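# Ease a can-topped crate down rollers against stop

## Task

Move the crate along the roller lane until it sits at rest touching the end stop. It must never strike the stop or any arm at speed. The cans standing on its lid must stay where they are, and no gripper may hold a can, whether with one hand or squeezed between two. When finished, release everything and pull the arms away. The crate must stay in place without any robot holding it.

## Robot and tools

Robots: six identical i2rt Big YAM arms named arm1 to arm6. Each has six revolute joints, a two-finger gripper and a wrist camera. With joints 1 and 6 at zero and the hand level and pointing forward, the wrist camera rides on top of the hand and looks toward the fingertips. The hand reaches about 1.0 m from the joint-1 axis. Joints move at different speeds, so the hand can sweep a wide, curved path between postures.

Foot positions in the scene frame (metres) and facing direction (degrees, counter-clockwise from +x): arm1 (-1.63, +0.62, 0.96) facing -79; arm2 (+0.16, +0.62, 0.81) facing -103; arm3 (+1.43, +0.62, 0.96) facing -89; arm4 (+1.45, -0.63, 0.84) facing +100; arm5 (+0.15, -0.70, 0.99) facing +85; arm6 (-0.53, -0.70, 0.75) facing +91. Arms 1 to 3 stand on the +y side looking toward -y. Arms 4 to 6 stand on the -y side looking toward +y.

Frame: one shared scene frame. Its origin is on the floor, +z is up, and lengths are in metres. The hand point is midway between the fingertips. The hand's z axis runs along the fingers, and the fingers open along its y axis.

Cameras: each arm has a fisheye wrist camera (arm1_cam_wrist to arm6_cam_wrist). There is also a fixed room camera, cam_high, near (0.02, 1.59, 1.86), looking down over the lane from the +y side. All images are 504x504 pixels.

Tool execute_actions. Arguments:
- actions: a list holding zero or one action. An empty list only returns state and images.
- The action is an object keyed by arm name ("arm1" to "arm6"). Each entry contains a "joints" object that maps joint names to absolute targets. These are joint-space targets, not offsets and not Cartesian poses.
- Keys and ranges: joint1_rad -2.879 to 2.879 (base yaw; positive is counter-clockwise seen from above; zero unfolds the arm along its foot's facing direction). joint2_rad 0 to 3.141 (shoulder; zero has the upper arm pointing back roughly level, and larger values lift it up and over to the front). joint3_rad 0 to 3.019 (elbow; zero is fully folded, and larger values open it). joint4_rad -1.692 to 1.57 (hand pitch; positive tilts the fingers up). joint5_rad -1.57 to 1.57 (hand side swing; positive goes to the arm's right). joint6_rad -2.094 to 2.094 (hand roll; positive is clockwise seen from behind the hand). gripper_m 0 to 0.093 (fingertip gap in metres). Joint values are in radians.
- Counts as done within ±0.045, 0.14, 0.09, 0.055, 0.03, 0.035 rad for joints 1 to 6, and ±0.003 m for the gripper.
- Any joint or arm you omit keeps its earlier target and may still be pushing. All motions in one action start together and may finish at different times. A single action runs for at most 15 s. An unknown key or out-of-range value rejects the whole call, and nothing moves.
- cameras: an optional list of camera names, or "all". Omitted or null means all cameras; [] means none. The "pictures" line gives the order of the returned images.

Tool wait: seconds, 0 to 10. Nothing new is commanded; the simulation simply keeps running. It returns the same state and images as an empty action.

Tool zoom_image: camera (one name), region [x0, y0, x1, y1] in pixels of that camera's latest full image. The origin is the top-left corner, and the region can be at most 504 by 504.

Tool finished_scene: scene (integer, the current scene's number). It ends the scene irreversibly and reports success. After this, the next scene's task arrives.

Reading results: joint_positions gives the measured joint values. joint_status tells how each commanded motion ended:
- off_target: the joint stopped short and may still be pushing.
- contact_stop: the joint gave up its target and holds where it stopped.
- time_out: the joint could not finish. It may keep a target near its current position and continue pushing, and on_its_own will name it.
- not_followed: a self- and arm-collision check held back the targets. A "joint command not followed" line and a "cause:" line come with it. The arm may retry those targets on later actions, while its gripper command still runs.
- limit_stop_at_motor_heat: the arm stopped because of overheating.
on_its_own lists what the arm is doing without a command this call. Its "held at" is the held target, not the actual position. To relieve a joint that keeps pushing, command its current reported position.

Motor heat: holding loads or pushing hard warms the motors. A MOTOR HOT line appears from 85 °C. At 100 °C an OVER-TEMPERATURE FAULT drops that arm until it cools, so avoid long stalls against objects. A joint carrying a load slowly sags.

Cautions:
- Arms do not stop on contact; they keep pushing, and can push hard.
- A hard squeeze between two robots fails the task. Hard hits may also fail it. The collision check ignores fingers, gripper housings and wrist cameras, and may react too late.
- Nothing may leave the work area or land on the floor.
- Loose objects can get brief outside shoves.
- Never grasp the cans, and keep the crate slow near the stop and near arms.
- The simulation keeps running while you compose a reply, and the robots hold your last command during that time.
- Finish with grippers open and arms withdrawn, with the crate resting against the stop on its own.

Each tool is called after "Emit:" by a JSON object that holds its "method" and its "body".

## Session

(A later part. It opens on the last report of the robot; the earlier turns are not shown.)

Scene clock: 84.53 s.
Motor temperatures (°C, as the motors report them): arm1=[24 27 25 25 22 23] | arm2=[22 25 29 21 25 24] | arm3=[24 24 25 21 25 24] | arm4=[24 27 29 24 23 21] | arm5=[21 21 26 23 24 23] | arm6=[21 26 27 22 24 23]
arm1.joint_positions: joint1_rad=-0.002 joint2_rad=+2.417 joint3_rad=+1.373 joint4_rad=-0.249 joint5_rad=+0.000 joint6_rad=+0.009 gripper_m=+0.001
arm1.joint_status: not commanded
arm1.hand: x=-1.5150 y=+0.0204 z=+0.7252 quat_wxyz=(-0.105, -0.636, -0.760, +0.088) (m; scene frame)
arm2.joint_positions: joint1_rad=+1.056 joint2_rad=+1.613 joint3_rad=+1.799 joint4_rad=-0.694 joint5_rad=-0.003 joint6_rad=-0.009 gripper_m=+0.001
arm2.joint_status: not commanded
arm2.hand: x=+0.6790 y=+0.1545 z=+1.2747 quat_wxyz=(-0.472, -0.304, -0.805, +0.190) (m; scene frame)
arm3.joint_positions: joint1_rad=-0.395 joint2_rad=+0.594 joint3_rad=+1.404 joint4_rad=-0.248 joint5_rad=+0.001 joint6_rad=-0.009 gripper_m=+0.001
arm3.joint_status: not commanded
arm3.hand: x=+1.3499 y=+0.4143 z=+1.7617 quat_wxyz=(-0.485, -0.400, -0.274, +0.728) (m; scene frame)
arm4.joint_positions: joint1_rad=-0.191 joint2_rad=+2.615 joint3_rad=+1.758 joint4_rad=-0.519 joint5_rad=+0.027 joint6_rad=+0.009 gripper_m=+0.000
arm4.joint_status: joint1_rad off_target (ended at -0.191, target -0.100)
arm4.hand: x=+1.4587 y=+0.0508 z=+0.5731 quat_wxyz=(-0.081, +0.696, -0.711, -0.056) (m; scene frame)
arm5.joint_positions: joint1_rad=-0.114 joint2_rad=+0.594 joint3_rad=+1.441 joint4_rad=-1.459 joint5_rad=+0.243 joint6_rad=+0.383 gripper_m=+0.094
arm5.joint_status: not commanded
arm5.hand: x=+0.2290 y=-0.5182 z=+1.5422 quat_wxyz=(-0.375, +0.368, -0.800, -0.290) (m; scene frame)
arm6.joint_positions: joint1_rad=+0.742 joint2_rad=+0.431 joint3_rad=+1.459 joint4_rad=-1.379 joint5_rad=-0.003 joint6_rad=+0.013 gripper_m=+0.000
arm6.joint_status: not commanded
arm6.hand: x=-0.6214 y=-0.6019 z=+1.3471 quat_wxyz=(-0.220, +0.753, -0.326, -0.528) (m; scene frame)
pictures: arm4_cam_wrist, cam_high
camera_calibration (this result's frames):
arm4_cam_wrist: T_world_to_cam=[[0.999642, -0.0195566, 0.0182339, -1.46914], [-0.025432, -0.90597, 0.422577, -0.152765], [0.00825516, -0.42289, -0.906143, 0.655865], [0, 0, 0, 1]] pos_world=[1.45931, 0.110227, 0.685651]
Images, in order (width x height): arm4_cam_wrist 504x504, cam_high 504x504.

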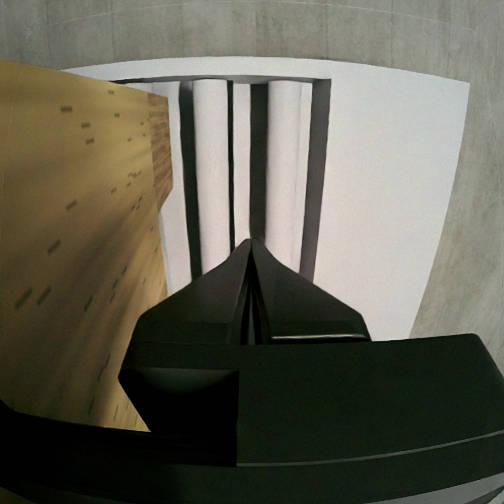

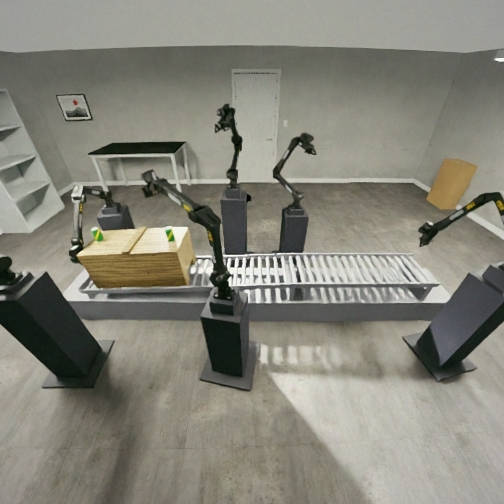

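Emit:
{"method": "execute_actions", "body": {"actions": [{"arm4":{"joints":{"joint1_rad":-0.19}}}], "cameras": []}}

Emit:
{"method": "execute_actions", "body": {"actions": [{"arm4":{"joints":{"joint1_rad":-0.26}}}], "cameras": []}}

Emit:
{"method": "execute_actions", "body": {"actions": [{"arm4":{"joints":{"joint1_rad":-0.32}}}], "cameras": []}}

Emit:
{"method": "execute_actions", "body": {"actions": [{"arm4":{"joints":{"joint1_rad":-0.39}}}], "cameras": []}}

Emit:
{"method": "execute_actions", "body": {"actions": [{"arm4":{"joints":{"joint1_rad":-0.75}}}], "cameras": ["cam_high","arm4_cam_wrist"]}}

Emit:
{"method": "finished_scene", "body": {"scene": 1}}

Scene clock: 89.63 s.
Motor temperatures (°C, as the motors report them): arm1=[24 27 25 25 22 23] | arm2=[22 25 30 22 25 24] | arm3=[24 23 25 21 25 24] | arm4=[24 27 29 24 23 21] | arm5=[21 21 26 23 24 23] | arm6=[21 26 27 22 24 23]
arm1.joint_positions: joint1_rad=-0.002 joint2_rad=+2.417 joint3_rad=+1.373 joint4_rad=-0.249 joint5_rad=+0.000 joint6_rad=+0.009 gripper_m=+0.001
arm1.joint_status: not commanded
arm1.hand: x=-1.5150 y=+0.0204 z=+0.7252 quat_wxyz=(-0.105, -0.636, -0.760, +0.088) (m; scene frame)
arm2.joint_positions: joint1_rad=+1.056 joint2_rad=+1.613 joint3_rad=+1.799 joint4_rad=-0.694 joint5_rad=-0.003 joint6_rad=-0.009 gripper_m=+0.001
arm2.joint_status: not commanded
arm2.hand: x=+0.6790 y=+0.1545 z=+1.2747 quat_wxyz=(-0.472, -0.304, -0.805, +0.190) (m; scene frame)
arm3.joint_positions: joint1_rad=-0.395 joint2_rad=+0.594 joint3_rad=+1.404 joint4_rad=-0.248 joint5_rad=+0.001 joint6_rad=-0.009 gripper_m=+0.001
arm3.joint_status: not commanded
arm3.hand: x=+1.3499 y=+0.4143 z=+1.7617 quat_wxyz=(-0.485, -0.400, -0.274, +0.728) (m; scene frame)
arm4.joint_positions: joint1_rad=-0.294 joint2_rad=+2.616 joint3_rad=+1.758 joint4_rad=-0.517 joint5_rad=+0.038 joint6_rad=-0.028 gripper_m=+0.000
arm4.joint_status: joint1_rad off_target (ended at -0.294, target -0.190)
arm4.hand: x=+1.5305 y=+0.0458 z=+0.5728 quat_wxyz=(-0.089, +0.672, -0.733, -0.047) (m; scene frame)
arm5.joint_positions: joint1_rad=-0.114 joint2_rad=+0.594 joint3_rad=+1.441 joint4_rad=-1.459 joint5_rad=+0.243 joint6_rad=+0.383 gripper_m=+0.094
arm5.joint_status: not commanded
arm5.hand: x=+0.2290 y=-0.5182 z=+1.5422 quat_wxyz=(-0.375, +0.368, -0.800, -0.290) (m; scene frame)
arm6.joint_positions: joint1_rad=+0.742 joint2_rad=+0.431 joint3_rad=+1.459 joint4_rad=-1.379 joint5_rad=-0.003 joint6_rad=+0.013 gripper_m=+0.000
arm6.joint_status: not commanded
arm6.hand: x=-0.6214 y=-0.6019 z=+1.3471 quat_wxyz=(-0.220, +0.753, -0.326, -0.528) (m; scene frame)
pictures: none
No camera images: the call's "cameras" was empty. Leave "cameras" out to get every camera's image.

Scene clock: 91.13 s.
Motor temperatures (°C, as the motors report them): arm1=[24 27 25 25 22 23] | arm2=[22 25 30 22 25 24] | arm3=[24 23 25 21 25 24] | arm4=[24 27 29 24 23 21] | arm5=[21 21 26 23 24 23] | arm6=[21 26 27 22 24 23]
arm1.joint_positions: joint1_rad=-0.002 joint2_rad=+2.417 joint3_rad=+1.373 joint4_rad=-0.249 joint5_rad=+0.000 joint6_rad=+0.009 gripper_m=+0.001
arm1.joint_status: not commanded
arm1.hand: x=-1.5150 y=+0.0204 z=+0.7252 quat_wxyz=(-0.105, -0.636, -0.760, +0.088) (m; scene frame)
arm2.joint_positions: joint1_rad=+1.056 joint2_rad=+1.613 joint3_rad=+1.799 joint4_rad=-0.694 joint5_rad=-0.003 joint6_rad=-0.009 gripper_m=+0.001
arm2.joint_status: not commanded
arm2.hand: x=+0.6790 y=+0.1545 z=+1.2747 quat_wxyz=(-0.472, -0.304, -0.805, +0.190) (m; scene frame)
arm3.joint_positions: joint1_rad=-0.395 joint2_rad=+0.594 joint3_rad=+1.404 joint4_rad=-0.248 joint5_rad=+0.001 joint6_rad=-0.009 gripper_m=+0.001
arm3.joint_status: not commanded
arm3.hand: x=+1.3499 y=+0.4143 z=+1.7617 quat_wxyz=(-0.485, -0.400, -0.274, +0.728) (m; scene frame)
arm4.joint_positions: joint1_rad=-0.337 joint2_rad=+2.616 joint3_rad=+1.758 joint4_rad=-0.512 joint5_rad=+0.030 joint6_rad=-0.028 gripper_m=+0.000
arm4.joint_status: joint1_rad off_target (ended at -0.337, target -0.260)
arm4.hand: x=+1.5586 y=+0.0429 z=+0.5732 quat_wxyz=(-0.089, +0.656, -0.747, -0.050) (m; scene frame)
arm5.joint_positions: joint1_rad=-0.114 joint2_rad=+0.594 joint3_rad=+1.441 joint4_rad=-1.459 joint5_rad=+0.243 joint6_rad=+0.383 gripper_m=+0.094
arm5.joint_status: not commanded
arm5.hand: x=+0.2290 y=-0.5182 z=+1.5422 quat_wxyz=(-0.375, +0.368, -0.800, -0.290) (m; scene frame)
arm6.joint_positions: joint1_rad=+0.742 joint2_rad=+0.431 joint3_rad=+1.459 joint4_rad=-1.379 joint5_rad=-0.003 joint6_rad=+0.013 gripper_m=+0.000
arm6.joint_status: not commanded
arm6.hand: x=-0.6214 y=-0.6019 z=+1.3471 quat_wxyz=(-0.220, +0.753, -0.326, -0.528) (m; scene frame)
pictures: none
No camera images: the call's "cameras" was empty. Leave "cameras" out to get every camera's image.

Scene clock: 92.67 s.
Motor temperatures (°C, as the motors report them): arm1=[24 27 25 25 22 23] | arm2=[22 25 30 22 25 24] | arm3=[24 23 25 21 25 24] | arm4=[24 27 29 24 23 21] | arm5=[21 21 26 23 24 23] | arm6=[21 26 27 22 24 23]
arm1.joint_positions: joint1_rad=-0.002 joint2_rad=+2.417 joint3_rad=+1.373 joint4_rad=-0.249 joint5_rad=+0.000 joint6_rad=+0.009 gripper_m=+0.001
arm1.joint_status: not commanded
arm1.hand: x=-1.5150 y=+0.0204 z=+0.7252 quat_wxyz=(-0.105, -0.636, -0.760, +0.088) (m; scene frame)
arm2.joint_positions: joint1_rad=+1.056 joint2_rad=+1.613 joint3_rad=+1.799 joint4_rad=-0.694 joint5_rad=-0.003 joint6_rad=-0.009 gripper_m=+0.001
arm2.joint_status: not commanded
arm2.hand: x=+0.6790 y=+0.1545 z=+1.2747 quat_wxyz=(-0.472, -0.304, -0.805, +0.190) (m; scene frame)
arm3.joint_positions: joint1_rad=-0.395 joint2_rad=+0.594 joint3_rad=+1.404 joint4_rad=-0.248 joint5_rad=+0.001 joint6_rad=-0.009 gripper_m=+0.001
arm3.joint_status: not commanded
arm3.hand: x=+1.3499 y=+0.4143 z=+1.7617 quat_wxyz=(-0.485, -0.400, -0.274, +0.728) (m; scene frame)
arm4.joint_positions: joint1_rad=-0.408 joint2_rad=+2.616 joint3_rad=+1.758 joint4_rad=-0.497 joint5_rad=+0.034 joint6_rad=-0.028 gripper_m=+0.000
arm4.joint_status: joint1_rad off_target (ended at -0.408, target -0.320)
arm4.hand: x=+1.6078 y=+0.0369 z=+0.5745 quat_wxyz=(-0.099, +0.629, -0.770, -0.050) (m; scene frame)
arm5.joint_positions: joint1_rad=-0.114 joint2_rad=+0.594 joint3_rad=+1.441 joint4_rad=-1.459 joint5_rad=+0.243 joint6_rad=+0.383 gripper_m=+0.094
arm5.joint_status: not commanded
arm5.hand: x=+0.2290 y=-0.5182 z=+1.5422 quat_wxyz=(-0.375, +0.368, -0.800, -0.290) (m; scene frame)
arm6.joint_positions: joint1_rad=+0.742 joint2_rad=+0.431 joint3_rad=+1.459 joint4_rad=-1.379 joint5_rad=-0.003 joint6_rad=+0.013 gripper_m=+0.000
arm6.joint_status: not commanded
arm6.hand: x=-0.6214 y=-0.6019 z=+1.3471 quat_wxyz=(-0.220, +0.753, -0.326, -0.528) (m; scene frame)
pictures: none
No camera images: the call's "cameras" was empty. Leave "cameras" out to get every camera's image.

Scene clock: 93.43 s.
Motor temperatures (°C, as the motors report them): arm1=[24 27 25 25 22 23] | arm2=[22 25 30 22 25 24] | arm3=[24 23 25 21 25 24] | arm4=[24 27 29 24 23 21] | arm5=[21 21 26 23 24 23] | arm6=[21 26 27 22 24 23]
arm1.joint_positions: joint1_rad=-0.002 joint2_rad=+2.417 joint3_rad=+1.373 joint4_rad=-0.249 joint5_rad=+0.000 joint6_rad=+0.009 gripper_m=+0.001
arm1.joint_status: not commanded
arm1.hand: x=-1.5150 y=+0.0204 z=+0.7252 quat_wxyz=(-0.105, -0.636, -0.760, +0.088) (m; scene frame)
arm2.joint_positions: joint1_rad=+1.056 joint2_rad=+1.613 joint3_rad=+1.799 joint4_rad=-0.694 joint5_rad=-0.003 joint6_rad=-0.009 gripper_m=+0.001
arm2.joint_status: not commanded
arm2.hand: x=+0.6790 y=+0.1545 z=+1.2747 quat_wxyz=(-0.472, -0.304, -0.805, +0.190) (m; scene frame)
arm3.joint_positions: joint1_rad=-0.395 joint2_rad=+0.594 joint3_rad=+1.404 joint4_rad=-0.248 joint5_rad=+0.001 joint6_rad=-0.009 gripper_m=+0.001
arm3.joint_status: not commanded
arm3.hand: x=+1.3499 y=+0.4143 z=+1.7617 quat_wxyz=(-0.485, -0.400, -0.274, +0.728) (m; scene frame)
arm4.joint_positions: joint1_rad=-0.421 joint2_rad=+2.616 joint3_rad=+1.758 joint4_rad=-0.497 joint5_rad=+0.013 joint6_rad=-0.026 gripper_m=+0.000
arm4.joint_status: all done
arm4.hand: x=+1.6129 y=+0.0357 z=+0.5745 quat_wxyz=(-0.092, +0.623, -0.774, -0.058) (m; scene frame)
arm5.joint_positions: joint1_rad=-0.114 joint2_rad=+0.594 joint3_rad=+1.441 joint4_rad=-1.459 joint5_rad=+0.243 joint6_rad=+0.383 gripper_m=+0.094
arm5.joint_status: not commanded
arm5.hand: x=+0.2290 y=-0.5182 z=+1.5422 quat_wxyz=(-0.375, +0.368, -0.800, -0.290) (m; scene frame)
arm6.joint_positions: joint1_rad=+0.742 joint2_rad=+0.431 joint3_rad=+1.459 joint4_rad=-1.379 joint5_rad=-0.003 joint6_rad=+0.013 gripper_m=+0.000
arm6.joint_status: not commanded
arm6.hand: x=-0.6214 y=-0.6019 z=+1.3471 quat_wxyz=(-0.220, +0.753, -0.326, -0.528) (m; scene frame)
pictures: none
No camera images: the call's "cameras" was empty. Leave "cameras" out to get every camera's image.

Scene clock: 95.27 s.
Motor temperatures (°C, as the motors report them): arm1=[24 27 25 25 22 23] | arm2=[22 25 30 22 25 24] | arm3=[24 23 25 21 25 24] | arm4=[24 27 29 24 23 21] | arm5=[21 21 26 23 24 23] | arm6=[21 26 27 22 24 23]
arm1.joint_positions: joint1_rad=-0.002 joint2_rad=+2.417 joint3_rad=+1.373 joint4_rad=-0.249 joint5_rad=+0.000 joint6_rad=+0.009 gripper_m=+0.001
arm1.joint_status: not commanded
arm1.hand: x=-1.5150 y=+0.0204 z=+0.7252 quat_wxyz=(-0.105, -0.636, -0.760, +0.088) (m; scene frame)
arm2.joint_positions: joint1_rad=+1.056 joint2_rad=+1.613 joint3_rad=+1.799 joint4_rad=-0.694 joint5_rad=-0.003 joint6_rad=-0.009 gripper_m=+0.001
arm2.joint_status: not commanded
arm2.hand: x=+0.6790 y=+0.1545 z=+1.2747 quat_wxyz=(-0.472, -0.304, -0.805, +0.190) (m; scene frame)
arm3.joint_positions: joint1_rad=-0.395 joint2_rad=+0.594 joint3_rad=+1.404 joint4_rad=-0.248 joint5_rad=+0.001 joint6_rad=-0.009 gripper_m=+0.001
arm3.joint_status: not commanded
arm3.hand: x=+1.3499 y=+0.4143 z=+1.7617 quat_wxyz=(-0.485, -0.400, -0.274, +0.728) (m; scene frame)
arm4.joint_positions: joint1_rad=-0.748 joint2_rad=+2.616 joint3_rad=+1.764 joint4_rad=-0.497 joint5_rad=+0.002 joint6_rad=-0.015 gripper_m=+0.000
arm4.joint_status: all done
arm4.hand: x=+1.8178 y=-0.0492 z=+0.5778 quat_wxyz=(-0.101, +0.485, -0.867, -0.050) (m; scene frame)
arm5.joint_positions: joint1_rad=-0.114 joint2_rad=+0.594 joint3_rad=+1.441 joint4_rad=-1.459 joint5_rad=+0.243 joint6_rad=+0.383 gripper_m=+0.094
arm5.joint_status: not commanded
arm5.hand: x=+0.2290 y=-0.5182 z=+1.5422 quat_wxyz=(-0.375, +0.368, -0.800, -0.290) (m; scene frame)
arm6.joint_positions: joint1_rad=+0.742 joint2_rad=+0.431 joint3_rad=+1.459 joint4_rad=-1.379 joint5_rad=-0.003 joint6_rad=+0.013 gripper_m=+0.000
arm6.joint_status: not commanded
arm6.hand: x=-0.6214 y=-0.6019 z=+1.3471 quat_wxyz=(-0.220, +0.753, -0.326, -0.528) (m; scene frame)
pictures: arm4_cam_wrist, cam_high
camera_calibration (this result's frames):
arm4_cam_wrist: T_world_to_cam=[[0.85332, -0.52138, -0.00281103, -1.57671], [-0.478129, -0.784659, 0.394591, 0.608815], [-0.207938, -0.335368, -0.918852, 1.01952], [0, 0, 0, 1]] pos_world=[1.84853, -0.00243843, 0.692123]
Images, in order (width x height): arm4_cam_wrist 504x504, cam_high 504x504.

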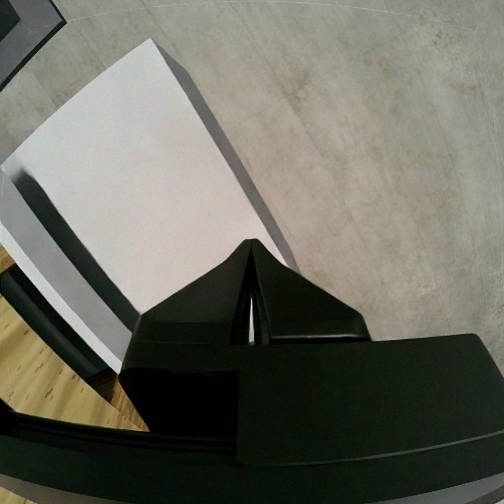

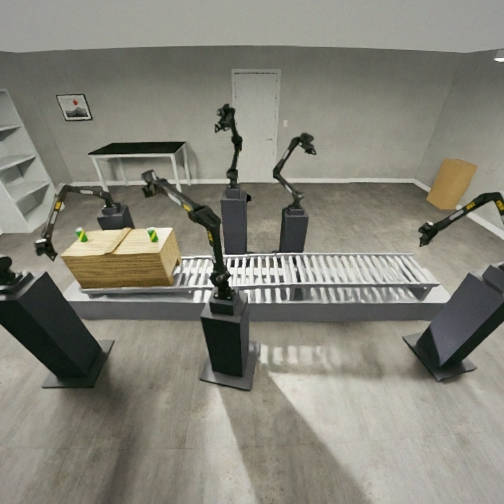

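The scene is finished: the task was done.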